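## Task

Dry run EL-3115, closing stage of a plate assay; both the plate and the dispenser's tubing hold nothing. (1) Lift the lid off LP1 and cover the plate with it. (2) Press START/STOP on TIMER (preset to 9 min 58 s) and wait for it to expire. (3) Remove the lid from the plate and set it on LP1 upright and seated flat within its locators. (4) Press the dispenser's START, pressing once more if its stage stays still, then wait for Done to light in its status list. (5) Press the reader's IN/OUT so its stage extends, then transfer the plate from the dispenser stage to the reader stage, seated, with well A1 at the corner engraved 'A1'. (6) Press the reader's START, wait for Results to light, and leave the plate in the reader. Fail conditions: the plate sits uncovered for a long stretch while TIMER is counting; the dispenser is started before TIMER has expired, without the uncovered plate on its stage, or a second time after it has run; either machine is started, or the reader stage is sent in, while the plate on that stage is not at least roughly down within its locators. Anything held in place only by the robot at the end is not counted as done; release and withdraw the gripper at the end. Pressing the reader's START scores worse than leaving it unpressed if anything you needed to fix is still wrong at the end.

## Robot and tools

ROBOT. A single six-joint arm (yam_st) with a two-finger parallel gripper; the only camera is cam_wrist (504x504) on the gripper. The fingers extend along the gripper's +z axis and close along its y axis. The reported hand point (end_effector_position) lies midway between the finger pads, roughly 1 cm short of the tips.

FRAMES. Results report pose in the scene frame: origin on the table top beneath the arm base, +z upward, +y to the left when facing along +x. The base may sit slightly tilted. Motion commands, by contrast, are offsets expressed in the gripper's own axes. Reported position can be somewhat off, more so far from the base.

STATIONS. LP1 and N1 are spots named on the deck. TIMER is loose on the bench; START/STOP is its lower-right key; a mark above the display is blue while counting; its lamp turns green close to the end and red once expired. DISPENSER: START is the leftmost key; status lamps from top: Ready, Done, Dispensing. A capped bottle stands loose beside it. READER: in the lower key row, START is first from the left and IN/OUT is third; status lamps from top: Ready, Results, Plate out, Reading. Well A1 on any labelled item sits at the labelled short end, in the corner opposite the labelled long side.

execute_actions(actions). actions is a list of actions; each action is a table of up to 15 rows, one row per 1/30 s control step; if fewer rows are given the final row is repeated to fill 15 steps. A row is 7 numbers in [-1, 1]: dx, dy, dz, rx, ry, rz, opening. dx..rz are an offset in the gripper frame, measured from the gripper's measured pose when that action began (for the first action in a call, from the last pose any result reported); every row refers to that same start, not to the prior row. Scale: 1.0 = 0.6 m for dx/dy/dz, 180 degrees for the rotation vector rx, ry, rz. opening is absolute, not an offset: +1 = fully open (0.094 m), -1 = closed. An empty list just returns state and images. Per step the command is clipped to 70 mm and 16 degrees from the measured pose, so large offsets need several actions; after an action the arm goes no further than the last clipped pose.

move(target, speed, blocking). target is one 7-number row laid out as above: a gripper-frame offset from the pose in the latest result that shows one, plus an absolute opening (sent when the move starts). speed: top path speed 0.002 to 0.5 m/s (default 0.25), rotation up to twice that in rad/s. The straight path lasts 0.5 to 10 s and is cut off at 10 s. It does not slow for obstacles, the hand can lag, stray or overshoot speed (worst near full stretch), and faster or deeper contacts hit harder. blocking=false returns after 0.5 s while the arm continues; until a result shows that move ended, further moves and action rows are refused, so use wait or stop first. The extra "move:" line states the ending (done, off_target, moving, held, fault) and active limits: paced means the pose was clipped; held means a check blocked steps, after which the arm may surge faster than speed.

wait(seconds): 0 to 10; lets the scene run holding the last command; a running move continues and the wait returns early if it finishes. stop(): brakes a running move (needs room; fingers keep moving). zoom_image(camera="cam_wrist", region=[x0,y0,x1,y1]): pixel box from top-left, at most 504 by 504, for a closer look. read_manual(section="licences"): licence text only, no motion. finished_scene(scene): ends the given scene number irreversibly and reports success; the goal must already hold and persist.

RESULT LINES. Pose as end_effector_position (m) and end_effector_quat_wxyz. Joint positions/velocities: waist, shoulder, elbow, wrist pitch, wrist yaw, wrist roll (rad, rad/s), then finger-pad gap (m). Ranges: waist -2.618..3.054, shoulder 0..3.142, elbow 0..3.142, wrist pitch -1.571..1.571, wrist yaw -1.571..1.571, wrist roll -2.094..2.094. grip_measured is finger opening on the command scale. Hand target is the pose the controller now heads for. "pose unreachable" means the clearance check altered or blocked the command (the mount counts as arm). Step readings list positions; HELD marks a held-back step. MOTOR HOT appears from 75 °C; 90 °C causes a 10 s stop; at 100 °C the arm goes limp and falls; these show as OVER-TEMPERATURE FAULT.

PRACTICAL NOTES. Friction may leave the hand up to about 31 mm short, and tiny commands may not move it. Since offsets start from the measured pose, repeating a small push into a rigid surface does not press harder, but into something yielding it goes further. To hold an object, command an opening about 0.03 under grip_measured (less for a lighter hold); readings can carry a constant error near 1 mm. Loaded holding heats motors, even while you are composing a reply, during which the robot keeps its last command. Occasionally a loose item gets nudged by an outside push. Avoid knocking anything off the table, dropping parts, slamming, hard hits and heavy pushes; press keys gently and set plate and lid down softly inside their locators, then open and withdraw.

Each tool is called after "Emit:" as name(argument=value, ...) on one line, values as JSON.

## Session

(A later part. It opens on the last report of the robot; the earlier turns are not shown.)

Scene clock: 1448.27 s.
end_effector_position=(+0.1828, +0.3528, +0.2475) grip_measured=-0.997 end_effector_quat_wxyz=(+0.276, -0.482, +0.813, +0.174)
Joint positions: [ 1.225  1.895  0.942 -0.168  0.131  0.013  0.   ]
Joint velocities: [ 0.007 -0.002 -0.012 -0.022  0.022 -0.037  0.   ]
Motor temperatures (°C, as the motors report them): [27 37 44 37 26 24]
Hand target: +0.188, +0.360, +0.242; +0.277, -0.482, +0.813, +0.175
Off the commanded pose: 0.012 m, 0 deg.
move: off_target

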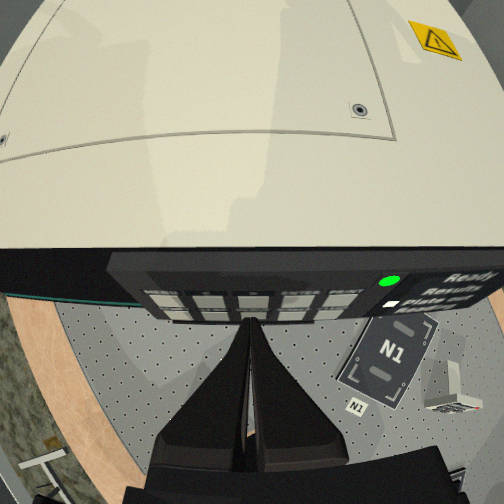

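Emit:
move(target=[0.18,0,-0.2,0,0.1,0,-1], speed=0.1)

Scene clock: 1453.50 s.
end_effector_position=(+0.1119, +0.2198, +0.2747) grip_measured=-0.997 end_effector_quat_wxyz=(+0.150, -0.499, +0.848, +0.099)
Joint positions: [ 1.286  1.472  0.835 -0.798  0.131  0.122  0.   ]
Joint velocities: [ 0.002 -0.007 -0.002 -0.095 -0.022  0.095 -0.   ]
Motor temperatures (°C, as the motors report them): [27 37 44 37 26 24]
Hand target: +0.106, +0.213, +0.272; +0.145, -0.501, +0.848, +0.096
Off the commanded pose: 0.008 m, 1 deg.
move: done

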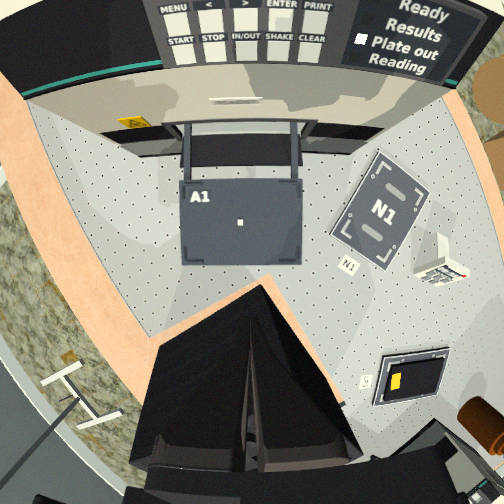

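Emit:
move(target=[0.195,-0.407,-0.037,0,0.115,0,1], speed=0.2)

Emit:
move(target=[0.2,0,0,0,0,0.65,1], speed=0.4)

Scene clock: 1466.93 s.
end_effector_position=(+0.2621, +0.0083, +0.2516) grip_measured=+0.998 end_effector_quat_wxyz=(+0.008, -0.505, +0.863, +0.027)
Joint positions: [ 0.288  1.597  1.088 -1.102  0.187 -0.835  0.094]
Joint velocities: [-0.017  0.002 -0.002  0.037 -0.022 -0.066 -0.002]
Motor temperatures (°C, as the motors report them): [27 37 43 35 26 24]
Hand target: +0.265, +0.006, +0.251; -0.000, -0.508, +0.861, +0.025
Off the commanded pose: 0.011 m, 3 deg.
move: off_target

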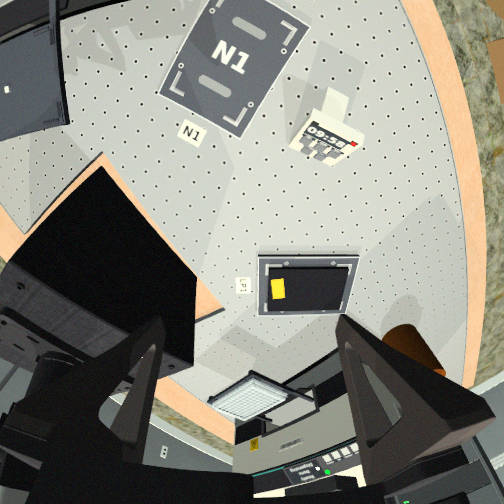

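Scene clock: 1470.13 s.
end_effector_position=(+0.2127, -0.0934, +0.2467) grip_measured=+0.998 end_effector_quat_wxyz=(-0.013, +0.463, +0.886, +0.027)
Joint positions: [-0.133  1.342  0.939 -1.114  0.179  0.756  0.094]
Joint velocities: [ 0.007 -0.002  0.002  0.066 -0.051 -0.037 -0.   ]
Motor temperatures (°C, as the motors report them): [27 37 43 35 26 24]
Hand target: +0.204, -0.093, +0.246; -0.019, +0.472, +0.881, +0.029
Off the commanded pose: 0.010 m, 1 deg.
move: done

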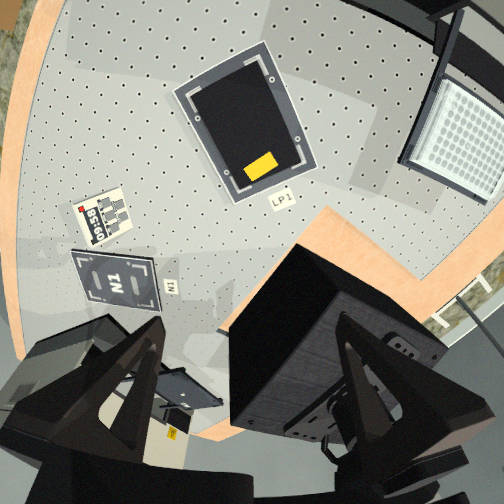

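Emit:
move(target=[-0.133,-0.368,0.1,0,0,0.585,1], speed=0.25)

Scene clock: 1478.53 s.
end_effector_position=(+0.0829, -0.2692, +0.1773) grip_measured=+0.999 end_effector_quat_wxyz=(-0.037, +0.983, +0.176, +0.021)
Joint positions: [-1.191  1.464  0.93  -0.866  0.01   1.521  0.094]
Joint velocities: [-0.012  0.002  0.002 -0.022 -0.022 -0.051 -0.001]
Motor temperatures (°C, as the motors report them): [27 37 42 34 26 24]
Hand target: +0.084, -0.277, +0.176; -0.033, +0.985, +0.166, +0.025
Off the commanded pose: 0.013 m, 2 deg.
move: off_target

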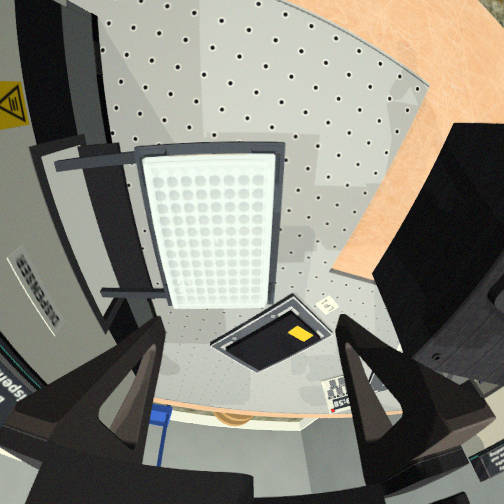

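Emit:
move(target=[-0.028,0.034,0.092,-0.016,-0.017,0.005,1], speed=0.08)

Scene clock: 1484.20 s.
end_effector_position=(+0.0816, -0.2966, +0.1300) grip_measured=+0.999 end_effector_quat_wxyz=(+0.005, +0.985, +0.170, +0.006)
Joint positions: [-1.21   1.599  0.873 -0.594  0.046  1.513  0.094]
Joint velocities: [-0.017  0.002 -0.012  0.007 -0.11  -0.007  0.   ]
Motor temperatures (°C, as the motors report them): [27 37 42 33 26 24]
Hand target: +0.075, -0.290, +0.121; -0.008, +0.986, +0.169, -0.000
Off the commanded pose: 0.013 m, 2 deg.
move: off_target

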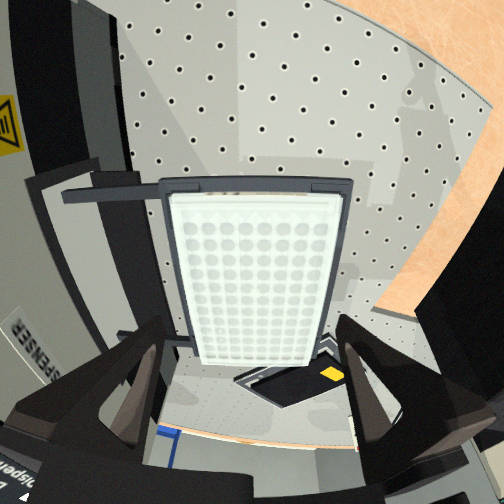

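Emit:
move(target=[-0.004,-0.021,0.061,0.012,-0.004,0,1], speed=0.04)

Scene clock: 1490.67 s.
end_effector_position=(+0.0813, -0.2934, +0.1027) grip_measured=+0.999 end_effector_quat_wxyz=(-0.001, +0.985, +0.171, +0.002)
Joint positions: [-1.21   1.68   0.838 -0.489  0.052  1.512  0.094]
Joint velocities: [-0.002  0.002 -0.002  0.066 -0.007  0.037  0.   ]
Motor temperatures (°C, as the motors report them): [27 38 42 33 26 24]
Hand target: +0.075, -0.286, +0.094; -0.013, +0.985, +0.170, -0.003
Off the commanded pose: 0.013 m, 2 deg.
move: off_target

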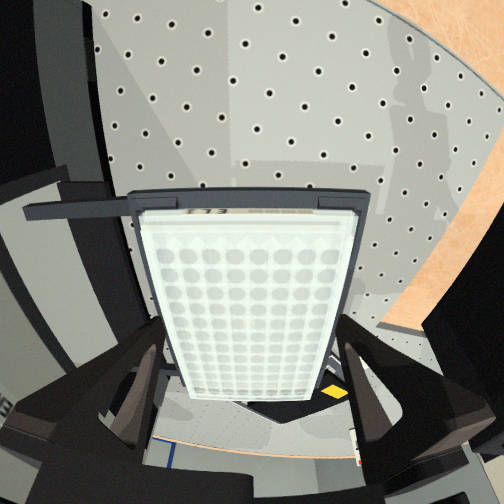

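Emit:
move(target=[0,0,0,0,0,0,0.66])

Emit:
move(target=[0,0.008,-0.15,0,0,0,0.66], speed=0.05)

Scene clock: 1494.50 s.
end_effector_position=(+0.0815, -0.2942, +0.1027) grip_measured=+0.752 end_effector_quat_wxyz=(+0.001, +0.985, +0.171, +0.002)
Joint positions: [-1.21   1.68   0.838 -0.486  0.052  1.512  0.082]
Joint velocities: [ 0.002  0.002 -0.007 -0.007 -0.051 -0.022 -0.   ]
Motor temperatures (°C, as the motors report them): [27 38 41 32 26 24]
Hand target: +0.081, -0.293, +0.103; -0.001, +0.985, +0.171, +0.002
Off the commanded pose: 0.001 m, 0 deg.
move: done

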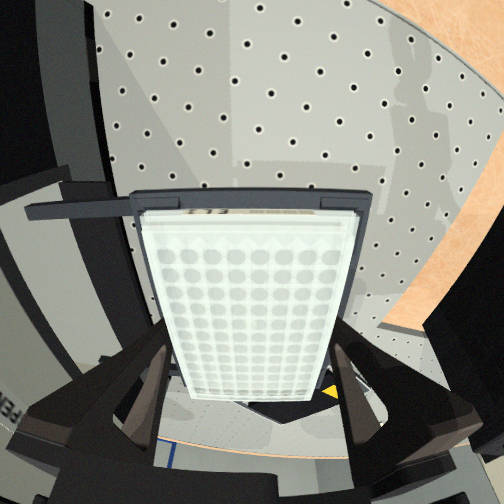

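Scene clock: 1496.77 s.
end_effector_position=(+0.0798, -0.2914, +0.1813) grip_measured=+0.752 end_effector_quat_wxyz=(-0.014, +0.985, +0.170, +0.002)
Joint positions: [-1.197  1.491  0.984 -0.853  0.052  1.528  0.082]
Joint velocities: [-0.002  0.017 -0.012  0.022  0.022 -0.007  0.   ]
Motor temperatures (°C, as the motors report them): [27 38 41 32 26 24]
Hand target: +0.084, -0.297, +0.192; +0.001, +0.985, +0.170, +0.002
Off the commanded pose: 0.014 m, 2 deg.
move: off_target

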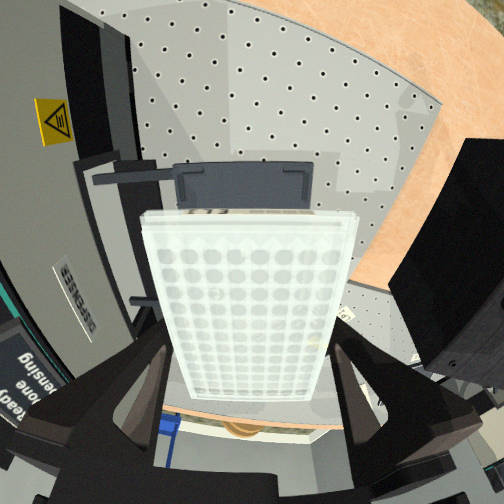

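Emit:
move(target=[0.405,-0.192,-0.07,0,0,-0.4,0.66], speed=0.2)

Emit:
move(target=[0.3,0,0,0,0,-0.85,0.66], speed=0.3)

Scene clock: 1506.27 s.
end_effector_position=(+0.2607, -0.1063, +0.2199) grip_measured=+0.752 end_effector_quat_wxyz=(-0.015, +0.703, +0.711, -0.001)
Joint positions: [-0.138  1.581  1.054 -1.007  0.224  1.351  0.082]
Joint velocities: [-0.002 -0.027  0.002 -0.095  0.022 -0.081 -0.   ]
Motor temperatures (°C, as the motors report them): [27 39 42 32 26 24]
Hand target: +0.264, -0.106, +0.220; -0.018, +0.695, +0.718, -0.007
Off the commanded pose: 0.013 m, 2 deg.
move: off_target

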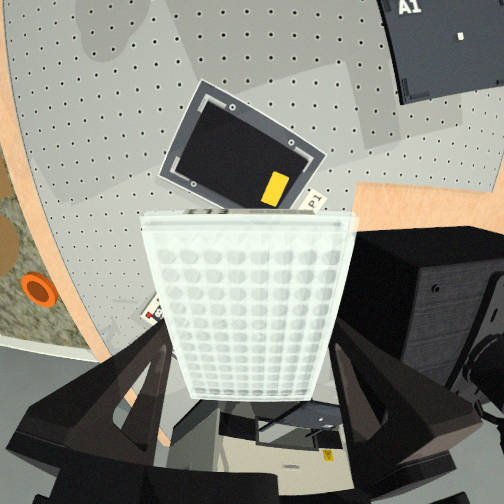

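Scene clock: 1511.30 s.
end_effector_position=(+0.2521, +0.0614, +0.2190) grip_measured=+0.752 end_effector_quat_wxyz=(-0.020, -0.519, +0.855, +0.005)
Joint positions: [ 0.483  1.734  1.036 -1.002  0.225 -0.657  0.082]
Joint velocities: [ 0.007  0.007  0.002 -0.081 -0.051  0.051 -0.001]
Motor temperatures (°C, as the motors report them): [27 39 42 32 26 24]
Hand target: +0.258, +0.068, +0.219; -0.014, -0.527, +0.850, +0.007
Off the commanded pose: 0.015 m, 2 deg.
move: off_target

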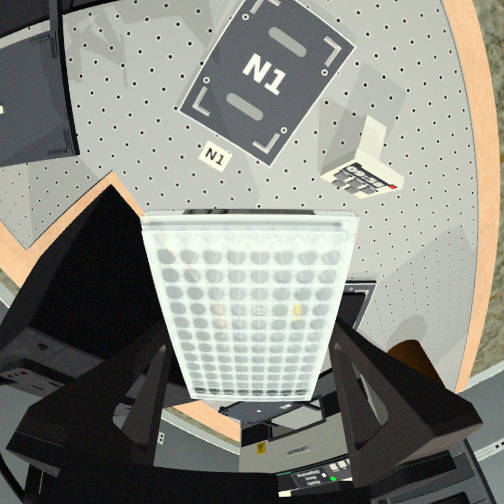

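Emit:
move(target=[-0.06,0.12,0,0,0,-0.486,0.66], speed=0.3)

Scene clock: 1519.53 s.
end_effector_position=(+0.2137, +0.1229, +0.2282) grip_measured=+0.752 end_effector_quat_wxyz=(+0.004, +0.962, -0.274, -0.005)
Joint positions: [ 0.753  1.734  1.007 -1.002  0.196 -1.887  0.082]
Joint velocities: [-0.002 -0.017  0.007  0.051  0.037 -0.037 -0.001]
Motor temperatures (°C, as the motors report them): [27 39 42 31 26 24]
Hand target: +0.206, +0.124, +0.219; +0.016, +0.965, -0.260, -0.016
Off the commanded pose: 0.013 m, 2 deg.
move: off_target

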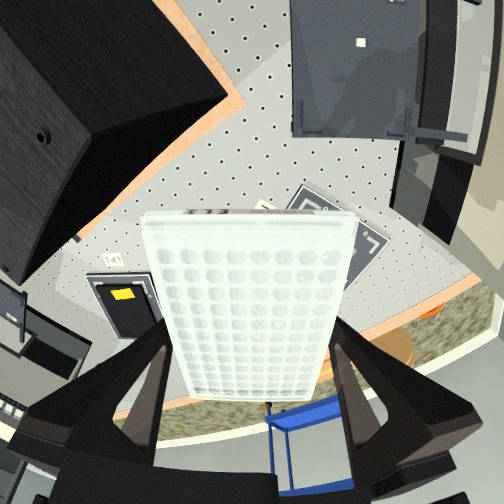

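Emit:
move(target=[-0.25,-0.13,0.07,0,0,0,0.66], speed=0.12)

Scene clock: 1524.63 s.
end_effector_position=(+0.1310, +0.2556, +0.1851) grip_measured=+0.752 end_effector_quat_wxyz=(+0.016, +0.962, -0.272, +0.002)
Joint positions: [ 1.227  2.089  1.136 -0.871  0.12  -1.417  0.082]
Joint velocities: [-0.017  0.012  0.002 -0.037  0.007  0.051 -0.   ]
Motor temperatures (°C, as the motors report them): [27 38 42 31 26 24]
Hand target: +0.131, +0.264, +0.184; +0.010, +0.961, -0.275, +0.001
Off the commanded pose: 0.013 m, 2 deg.
move: off_target

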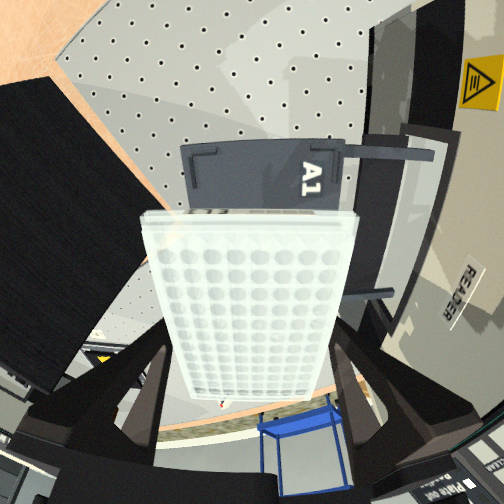

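Emit:
move(target=[-0.032,0.004,0.06,0.004,0,-0.009,0.66], speed=0.05)

Scene clock: 1531.87 s.
end_effector_position=(+0.1215, +0.2661, +0.1580) grip_measured=+0.752 end_effector_quat_wxyz=(-0.000, +0.965, -0.261, +0.007)
Joint positions: [ 1.261  2.14   1.075 -0.729  0.118 -1.41   0.082]
Joint velocities: [ 0.007 -0.007  0.012  0.022 -0.007  0.022 -0.001]
Motor temperatures (°C, as the motors report them): [27 39 42 31 26 24]
Hand target: +0.115, +0.262, +0.149; +0.011, +0.966, -0.259, +0.005
Off the commanded pose: 0.013 m, 1 deg.
move: off_target

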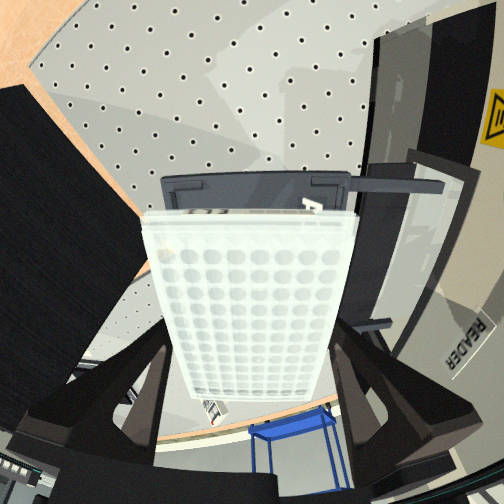

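Emit:
move(target=[-0.008,0.008,0.04,-0.007,-0.005,-0.01,0.66], speed=0.03)

Emit:
zoom_image(camera="cam_wrist", region=[100, 150, 400, 300])

Scene clock: 1539.53 s.
end_effector_position=(+0.1192, +0.2701, +0.1438) grip_measured=+0.752 end_effector_quat_wxyz=(-0.002, +0.968, -0.250, +0.002)
Joint positions: [ 1.261  2.179  1.062 -0.673  0.106 -1.433  0.082]
Joint velocities: [ 0.002 -0.017 -0.017  0.051  0.007 -0.051  0.   ]
Motor temperatures (°C, as the motors report them): [27 39 41 31 26 24]
Hand target: +0.116, +0.264, +0.135; +0.009, +0.969, -0.246, -0.003
Off the commanded pose: 0.012 m, 1 deg.
move: off_target

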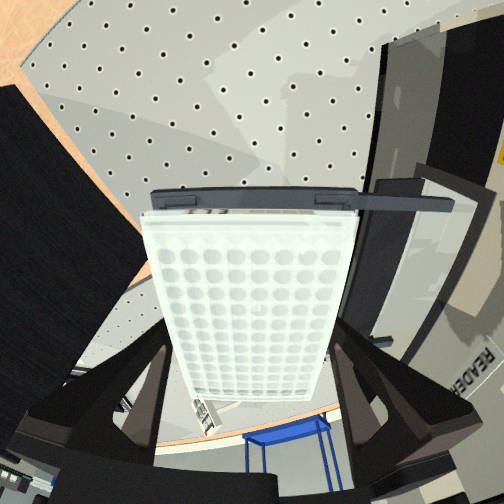

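Region (100, 150, 400, 300) of cam_wrist's 504x504 image, scaled by 1.680, with more detail than that image has.

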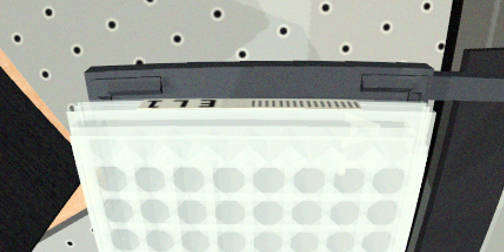

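Emit:
move(target=[0.014,0.009,0.03,-0.007,0,-0.005,0.66], speed=0.02)

Emit:
zoom_image(camera="cam_wrist", region=[100, 150, 400, 300])

Scene clock: 1547.43 s.
end_effector_position=(+0.1257, +0.2727, +0.1379) grip_measured=+0.752 end_effector_quat_wxyz=(-0.009, +0.970, -0.244, +0.000)
Joint positions: [ 1.241  2.196  1.062 -0.641  0.106 -1.468  0.082]
Joint velocities: [-0.007 -0.002  0.002  0.154 -0.051 -0.022 -0.   ]
Motor temperatures (°C, as the motors report them): [27 40 41 31 26 24]
Hand target: +0.124, +0.262, +0.127; +0.008, +0.970, -0.243, -0.002
Off the commanded pose: 0.017 m, 2 deg.
move: off_target

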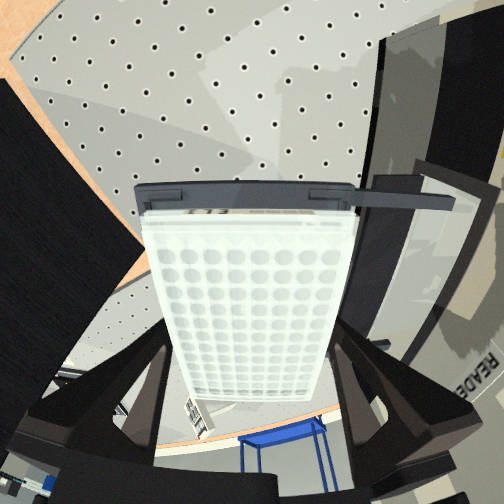

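Region (100, 150, 400, 300) of cam_wrist's 504x504 image, scaled by 1.680, with more detail than that image has.

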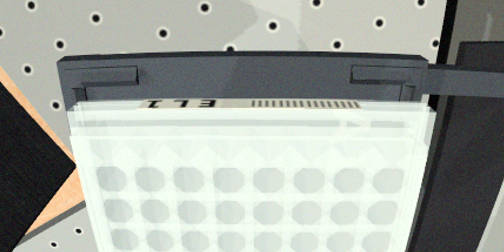

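Emit:
move(target=[0,0.01,0,-0.008,0,0,0.66], speed=0.02)

Emit:
move(target=[-0.002,0.017,0.027,-0.011,0,0,0.66], speed=0.02)

Emit:
zoom_image(camera="cam_wrist", region=[100, 150, 400, 300])

Scene clock: 1554.13 s.
end_effector_position=(+0.1245, +0.2698, +0.1379) grip_measured=+0.752 end_effector_quat_wxyz=(-0.003, +0.970, -0.243, -0.001)
Joint positions: [ 1.241  2.196  1.062 -0.654  0.106 -1.469  0.082]
Joint velocities: [-0.007 -0.022  0.012 -0.066 -0.007  0.037  0.   ]
Motor temperatures (°C, as the motors report them): [27 40 40 31 26 24]
Hand target: +0.123, +0.267, +0.138; +0.003, +0.970, -0.244, -0.003
Off the commanded pose: 0.003 m, 1 deg.
move: done

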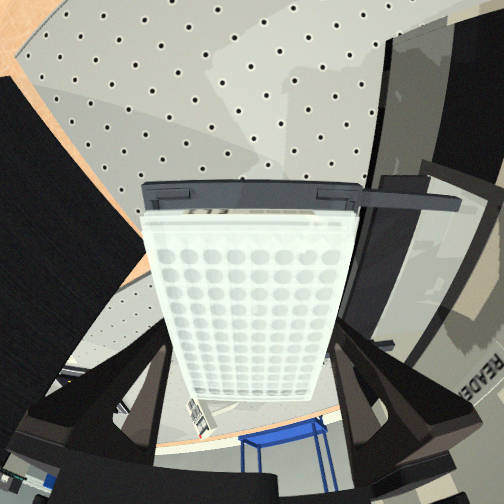

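Scene clock: 1555.43 s.
end_effector_position=(+0.1243, +0.2707, +0.1328) grip_measured=+0.752 end_effector_quat_wxyz=(-0.002, +0.970, -0.242, -0.001)
Joint positions: [ 1.241  2.213  1.062 -0.639  0.106 -1.469  0.082]
Joint velocities: [ 0.002 -0.017 -0.017  0.066 -0.066 -0.007 -0.   ]
Motor temperatures (°C, as the motors report them): [27 40 40 31 26 24]
Hand target: +0.119, +0.261, +0.122; +0.014, +0.970, -0.243, -0.005
Off the commanded pose: 0.016 m, 2 deg.
move: off_target

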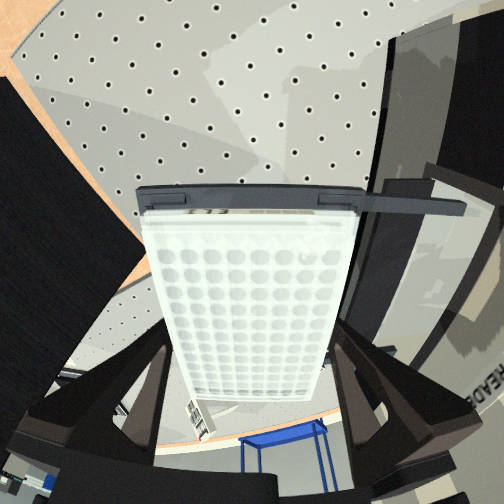

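Region (100, 150, 400, 300) of cam_wrist's 504x504 image, scaled by 1.680, with more detail than that image has.

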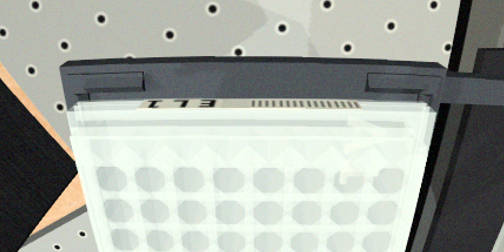

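Emit:
move(target=[-0.002,0.018,0.028,-0.011,0,0,0.66], speed=0.02)

Emit:
zoom_image(camera="cam_wrist", region=[100, 150, 400, 300])

Scene clock: 1560.73 s.
end_effector_position=(+0.1242, +0.2717, +0.1273) grip_measured=+0.752 end_effector_quat_wxyz=(-0.003, +0.970, -0.243, -0.000)
Joint positions: [ 1.241  2.228  1.056 -0.616  0.107 -1.468  0.082]
Joint velocities: [-0.012 -0.022 -0.007 -0.022  0.022 -0.095 -0.001]
Motor temperatures (°C, as the motors report them): [27 40 40 31 26 24]
Hand target: +0.119, +0.262, +0.117; +0.015, +0.970, -0.243, -0.005
Off the commanded pose: 0.016 m, 2 deg.
move: off_target

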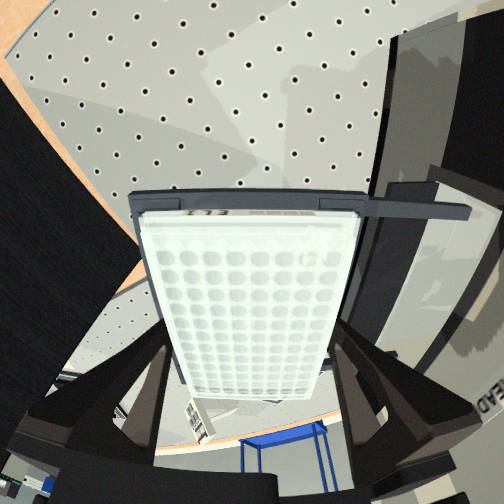

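Region (100, 150, 400, 300) of cam_wrist's 504x504 image, scaled by 1.680, with more detail than that image has.

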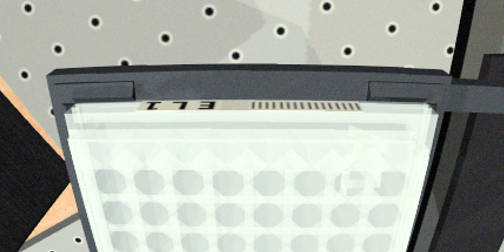

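Emit:
move(target=[0,0.009,0,-0.007,0,0,0.66], speed=0.02)

Emit:
move(target=[0,0,0,0,0,0,1])

Emit:
zoom_image(camera="cam_wrist", region=[100, 150, 400, 420])

Scene clock: 1566.10 s.
end_effector_position=(+0.1242, +0.2715, +0.1273) grip_measured=+0.752 end_effector_quat_wxyz=(-0.003, +0.970, -0.243, -0.000)
Joint positions: [ 1.241  2.228  1.056 -0.616  0.107 -1.468  0.082]
Joint velocities: [ 0.012  0.007 -0.002  0.007  0.022  0.066 -0.001]
Motor temperatures (°C, as the motors report them): [27 41 40 30 26 24]
Hand target: +0.122, +0.267, +0.127; +0.008, +0.970, -0.243, -0.003
Off the commanded pose: 0.005 m, 1 deg.
move: done

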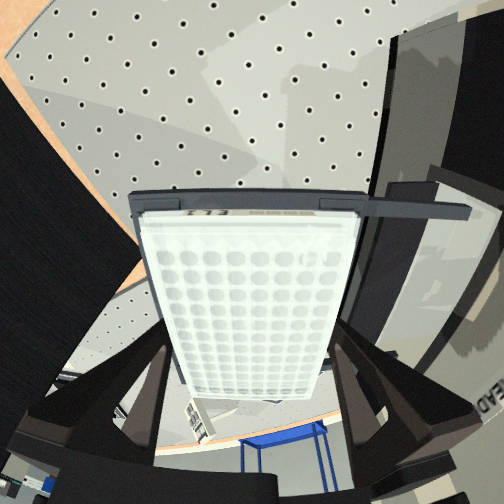

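Scene clock: 1566.60 s.
end_effector_position=(+0.1242, +0.2715, +0.1273) grip_measured=+0.998 end_effector_quat_wxyz=(-0.003, +0.970, -0.243, -0.000)
Joint positions: [ 1.241  2.228  1.056 -0.616  0.107 -1.468  0.094]
Joint velocities: [ 0.002  0.017  0.002 -0.066  0.037 -0.081 -0.   ]
Motor temperatures (°C, as the motors report them): [27 41 40 30 26 24]
Hand target: +0.124, +0.272, +0.127; -0.003, +0.970, -0.243, -0.000
Off the commanded pose: 0.000 m, 0 deg.
move: done

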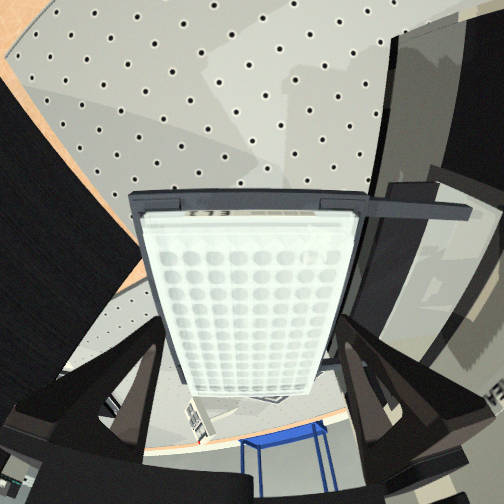

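Region (100, 150, 400, 420) of cam_wrist's 504x504 image, scaled by 1.680, with more detail than that image has; it fills the top 454 rows of this view, and the rest is white.

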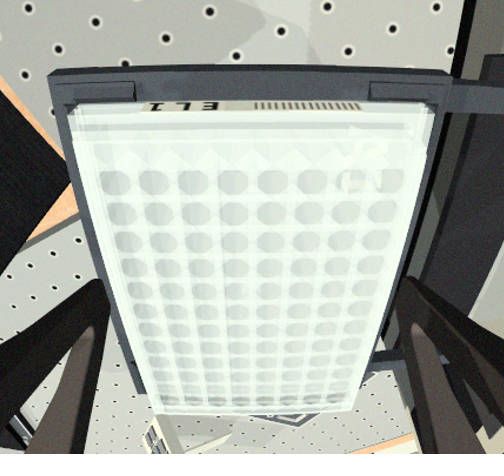

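Emit:
move(target=[0,0.018,0,-0.014,0,0,1], speed=0.01)

Emit:
zoom_image(camera="cam_wrist", region=[100, 150, 400, 420])

Scene clock: 1579.63 s.
end_effector_position=(+0.1225, +0.2673, +0.1273) grip_measured=+0.998 end_effector_quat_wxyz=(+0.007, +0.970, -0.242, -0.001)
Joint positions: [ 1.241  2.228  1.056 -0.635  0.107 -1.468  0.094]
Joint velocities: [-0.027 -0.017  0.012  0.066 -0.037 -0.022 -0.   ]
Motor temperatures (°C, as the motors report them): [27 42 40 30 26 24]
Hand target: +0.119, +0.262, +0.127; +0.019, +0.970, -0.243, -0.005
Off the commanded pose: 0.006 m, 1 deg.
move: done

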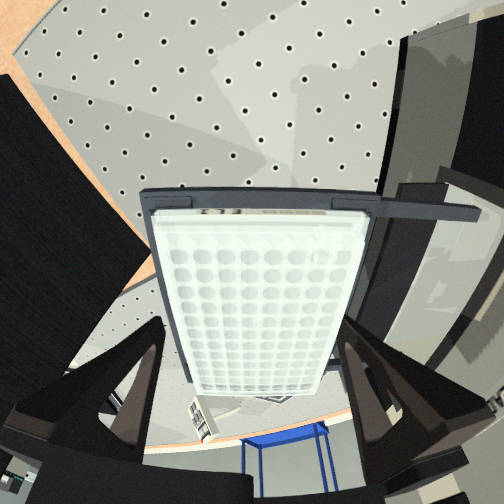

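Region (100, 150, 400, 420) of cam_wrist's 504x504 image, scaled by 1.680, with more detail than that image has; it fills the top 454 rows of this view, and the rest is white.

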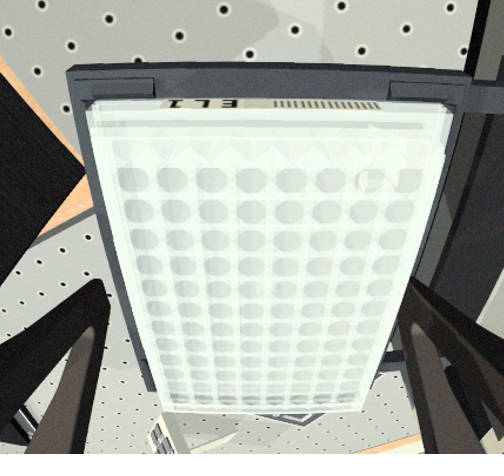

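It looks to have dropped in. Re-centring and lifting to check.

Emit:
move(target=[0,-0.012,0,0.009,0,0,1], speed=0.02)

Emit:
move(target=[0.1,-0.01,-0.2,0,0,0,1], speed=0.08)

Emit:
zoom_image(camera="cam_wrist", region=[130, 30, 380, 280])

Scene clock: 1585.90 s.
end_effector_position=(+0.1239, +0.2708, +0.1273) grip_measured=+0.998 end_effector_quat_wxyz=(-0.001, +0.970, -0.243, -0.000)
Joint positions: [ 1.241  2.228  1.056 -0.62   0.107 -1.468  0.094]
Joint velocities: [ 0.012 -0.007 -0.002  0.022 -0.007 -0.007 -0.   ]
Motor temperatures (°C, as the motors report them): [27 43 40 30 26 24]
Hand target: +0.126, +0.274, +0.127; -0.007, +0.970, -0.242, +0.002
Off the commanded pose: 0.004 m, 1 deg.
move: done

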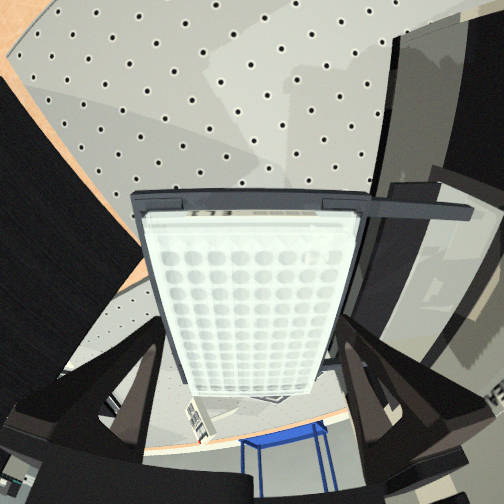

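Scene clock: 1588.13 s.
end_effector_position=(+0.1693, +0.2476, +0.2375) grip_measured=+0.998 end_effector_quat_wxyz=(+0.008, +0.971, -0.240, -0.008)
Joint positions: [ 1.121  2.027  1.3   -1.072  0.122 -1.589  0.094]
Joint velocities: [-0.017 -0.002  0.012  0.095 -0.007 -0.007  0.   ]
Motor temperatures (°C, as the motors report them): [27 43 40 30 26 24]
Hand target: +0.176, +0.248, +0.247; -0.002, +0.970, -0.242, -0.002
Off the commanded pose: 0.014 m, 1 deg.
move: off_target

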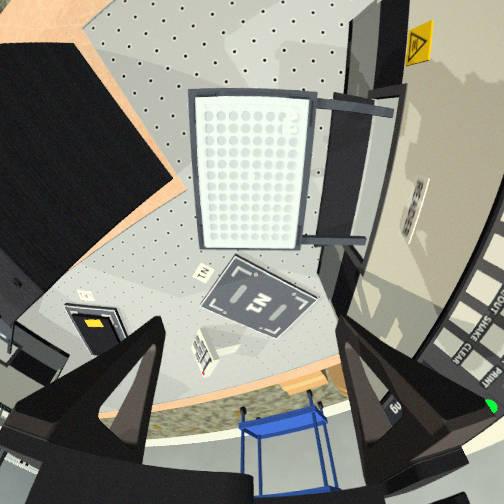

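Region (130, 30, 380, 280) of cam_wrist's 504x504 image, scaled by 2.016, with more detail than that image has.

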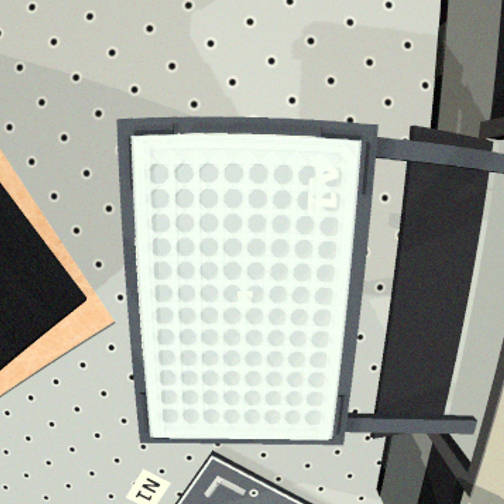

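Emit:
move(target=[-0.228,0.01,0.15,0,0,0,-1], speed=0.1)

Scene clock: 1598.00 s.
end_effector_position=(+0.0536, +0.3073, +0.1560) grip_measured=-0.997 end_effector_quat_wxyz=(+0.002, +0.971, -0.240, -0.001)
Joint positions: [ 1.484  2.236  1.181 -0.76   0.05  -1.236  0.   ]
Joint velocities: [ 0.002  0.002  0.002 -0.022  0.081 -0.007 -0.   ]
Motor temperatures (°C, as the motors report them): [27 44 41 30 26 24]
Hand target: +0.049, +0.303, +0.147; +0.012, +0.970, -0.241, -0.002
Off the commanded pose: 0.012 m, 1 deg.
move: off_target

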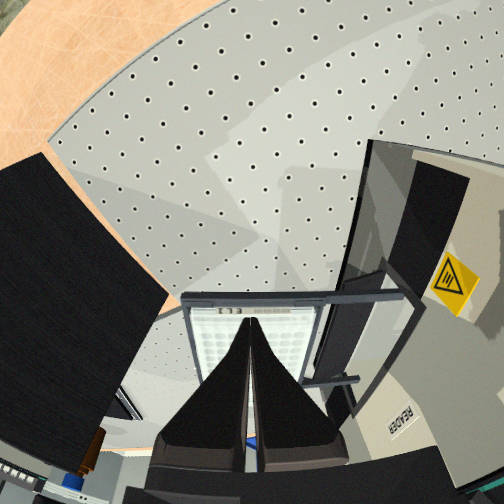

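Emit:
zoom_image(camera="cam_wrist", region=[170, 280, 340, 350])

Region (170, 280, 340, 350) of cam_wrist's 504x504 image, scaled by 2.965, with more detail than that image has; it fills the top 208 rows of this view, and the rest is white.

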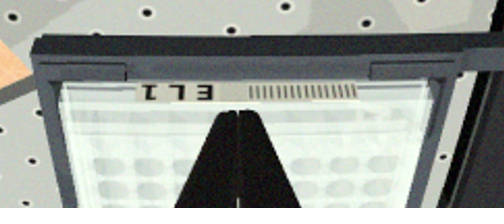

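Emit:
move(target=[0.098,0.055,-0.2,0,0,0.5,-1], speed=0.25)

Emit:
move(target=[-0.1,0,0,0,-0.21,0,-1], speed=0.15)

Scene clock: 1614.80 s.
end_effector_position=(+0.0816, +0.2485, +0.2646) grip_measured=-0.997 end_effector_quat_wxyz=(-0.014, -0.527, +0.850, -0.006)
Joint positions: [ 1.381  1.911  1.236 -1.16   0.066  0.212  0.   ]
Joint velocities: [-0.027  0.012 -0.002 -0.11  -0.007 -0.022  0.001]
Motor temperatures (°C, as the motors report them): [27 45 40 30 26 24]
Hand target: +0.087, +0.250, +0.275; -0.003, -0.517, +0.856, +0.001
Off the commanded pose: 0.015 m, 2 deg.
move: off_target

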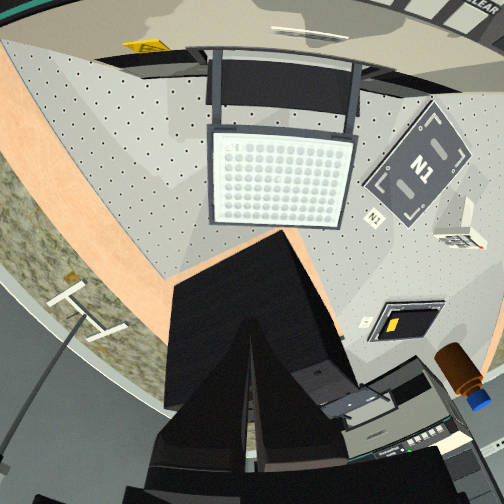

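Scene clock: 1617.63 s.
end_effector_position=(+0.1117, +0.3051, +0.2588) grip_measured=-0.997 end_effector_quat_wxyz=(+0.255, -0.500, +0.812, +0.163)
Joint positions: [ 1.394  1.649  0.77  -0.318  0.181  0.149  0.   ]
Joint velocities: [-0.002  0.007  0.002  0.007  0.051  0.007 -0.001]
Motor temperatures (°C, as the motors report them): [27 45 40 30 26 24]
Hand target: +0.109, +0.303, +0.261; +0.263, -0.505, +0.805, +0.165
Off the commanded pose: 0.006 m, 1 deg.
move: done

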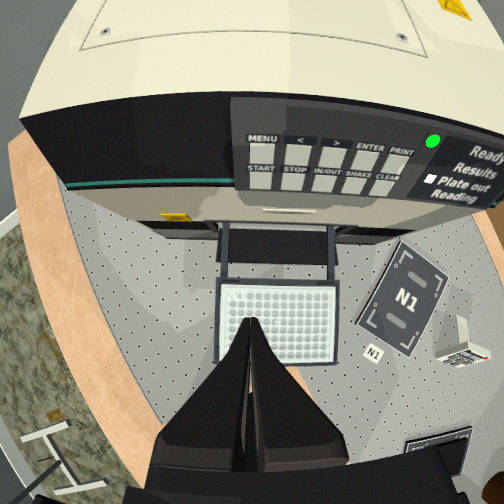

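Emit:
move(target=[-0.08,-0.014,0.077,0,0,0,-1], speed=0.05)

Scene clock: 1622.30 s.
end_effector_position=(+0.1437, +0.3542, +0.2509) grip_measured=-0.997 end_effector_quat_wxyz=(+0.253, -0.500, +0.812, +0.161)
Joint positions: [ 1.332  1.877  0.961 -0.275  0.16   0.091  0.   ]
Joint velocities: [-0.007 -0.017 -0.002  0.037 -0.066  0.022 -0.   ]
Motor temperatures (°C, as the motors report them): [27 44 41 31 26 24]
Hand target: +0.149, +0.360, +0.251; +0.254, -0.500, +0.812, +0.164
Off the commanded pose: 0.008 m, 0 deg.
move: done

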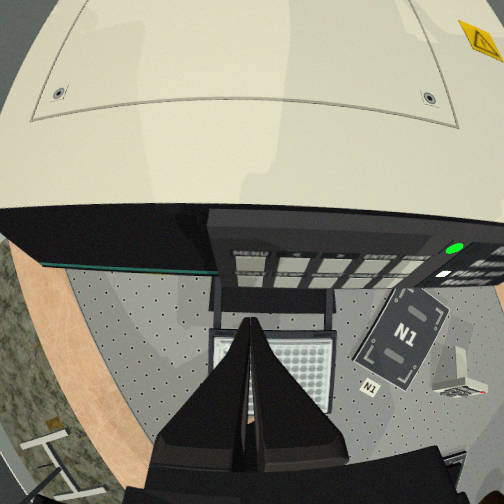

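Emit:
move(target=[-0.033,-0.003,0.034,0,0,0,-1], speed=0.02)

Scene clock: 1627.10 s.
end_effector_position=(+0.1503, +0.3704, +0.2484) grip_measured=-0.997 end_effector_quat_wxyz=(+0.250, -0.504, +0.812, +0.158)
Joint positions: [ 1.327  1.949  1.038 -0.289  0.158  0.081  0.   ]
Joint velocities: [-0.017  0.002  0.022 -0.081 -0.051 -0.022 -0.001]
Motor temperatures (°C, as the motors report them): [27 44 41 31 26 24]
Hand target: +0.158, +0.378, +0.246; +0.253, -0.500, +0.812, +0.161
Off the commanded pose: 0.011 m, 1 deg.
move: off_target

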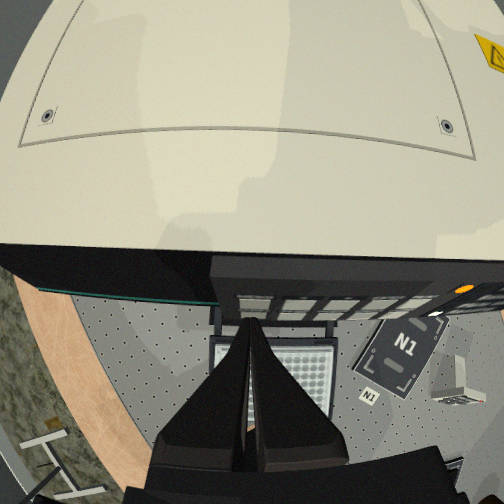

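Emit:
move(target=[0.1,0,-0.15,0,0,0,-1], speed=0.1)

Emit:
wait(seconds=10)

Emit:
wait(seconds=10)

Scene clock: 1633.23 s.
end_effector_position=(+0.1096, +0.2880, +0.2891) grip_measured=-0.997 end_effector_quat_wxyz=(+0.254, -0.502, +0.811, +0.162)
Joint positions: [ 1.394  1.536  0.813 -0.476  0.181  0.146  0.   ]
Joint velocities: [-0.032 -0.022 -0.007  0.095 -0.066  0.066  0.   ]
Motor temperatures (°C, as the motors report them): [27 43 42 32 26 24]
Hand target: +0.105, +0.281, +0.286; +0.250, -0.504, +0.812, +0.156
Off the commanded pose: 0.008 m, 1 deg.
move: done

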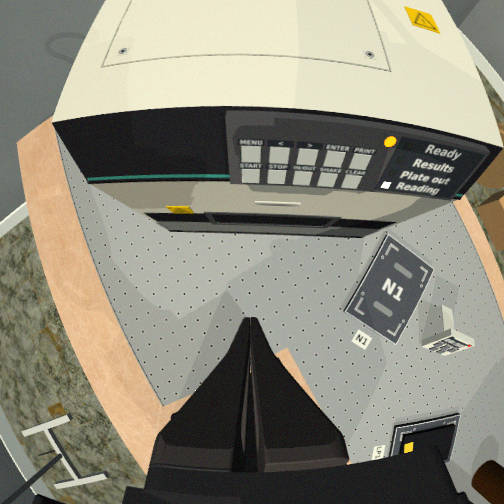

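Scene clock: 1643.23 s.
end_effector_position=(+0.1096, +0.2876, +0.2889) grip_measured=-0.997 end_effector_quat_wxyz=(+0.253, -0.501, +0.811, +0.161)
Joint positions: [ 1.394  1.536  0.813 -0.478  0.181  0.147  0.   ]
Joint velocities: [-0.012  0.007 -0.012  0.081 -0.007  0.007  0.   ]
Motor temperatures (°C, as the motors report them): [27 42 42 32 26 24]
Hand target: +0.105, +0.281, +0.286; +0.250, -0.504, +0.812, +0.156
Off the commanded pose: 0.008 m, 1 deg.
wait: 10.00 s; at rest by 0.17 s

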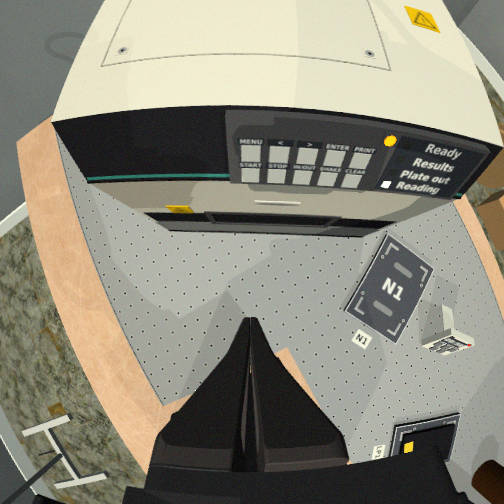

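Scene clock: 1653.23 s.
end_effector_position=(+0.1096, +0.2876, +0.2889) grip_measured=-0.997 end_effector_quat_wxyz=(+0.253, -0.501, +0.811, +0.161)
Joint positions: [ 1.394  1.536  0.813 -0.478  0.181  0.147  0.   ]
Joint velocities: [-0.007  0.007  0.002  0.051  0.081 -0.037 -0.001]
Motor temperatures (°C, as the motors report them): [27 42 42 33 26 24]
Hand target: +0.105, +0.281, +0.286; +0.250, -0.504, +0.812, +0.156
Off the commanded pose: 0.008 m, 1 deg.
wait: 10.00 s; at rest by 0.17 s

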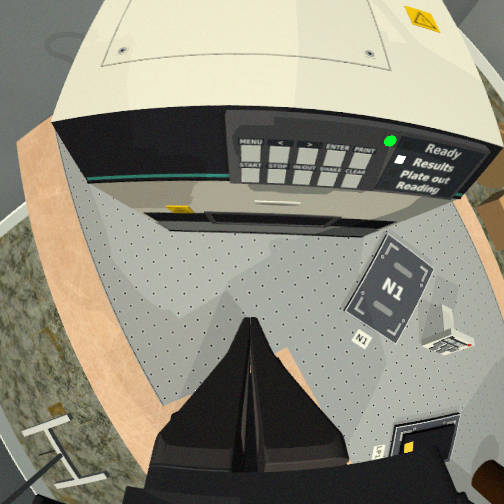

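Emit:
finished_scene(scene=1)

The scene is finished: the task was done.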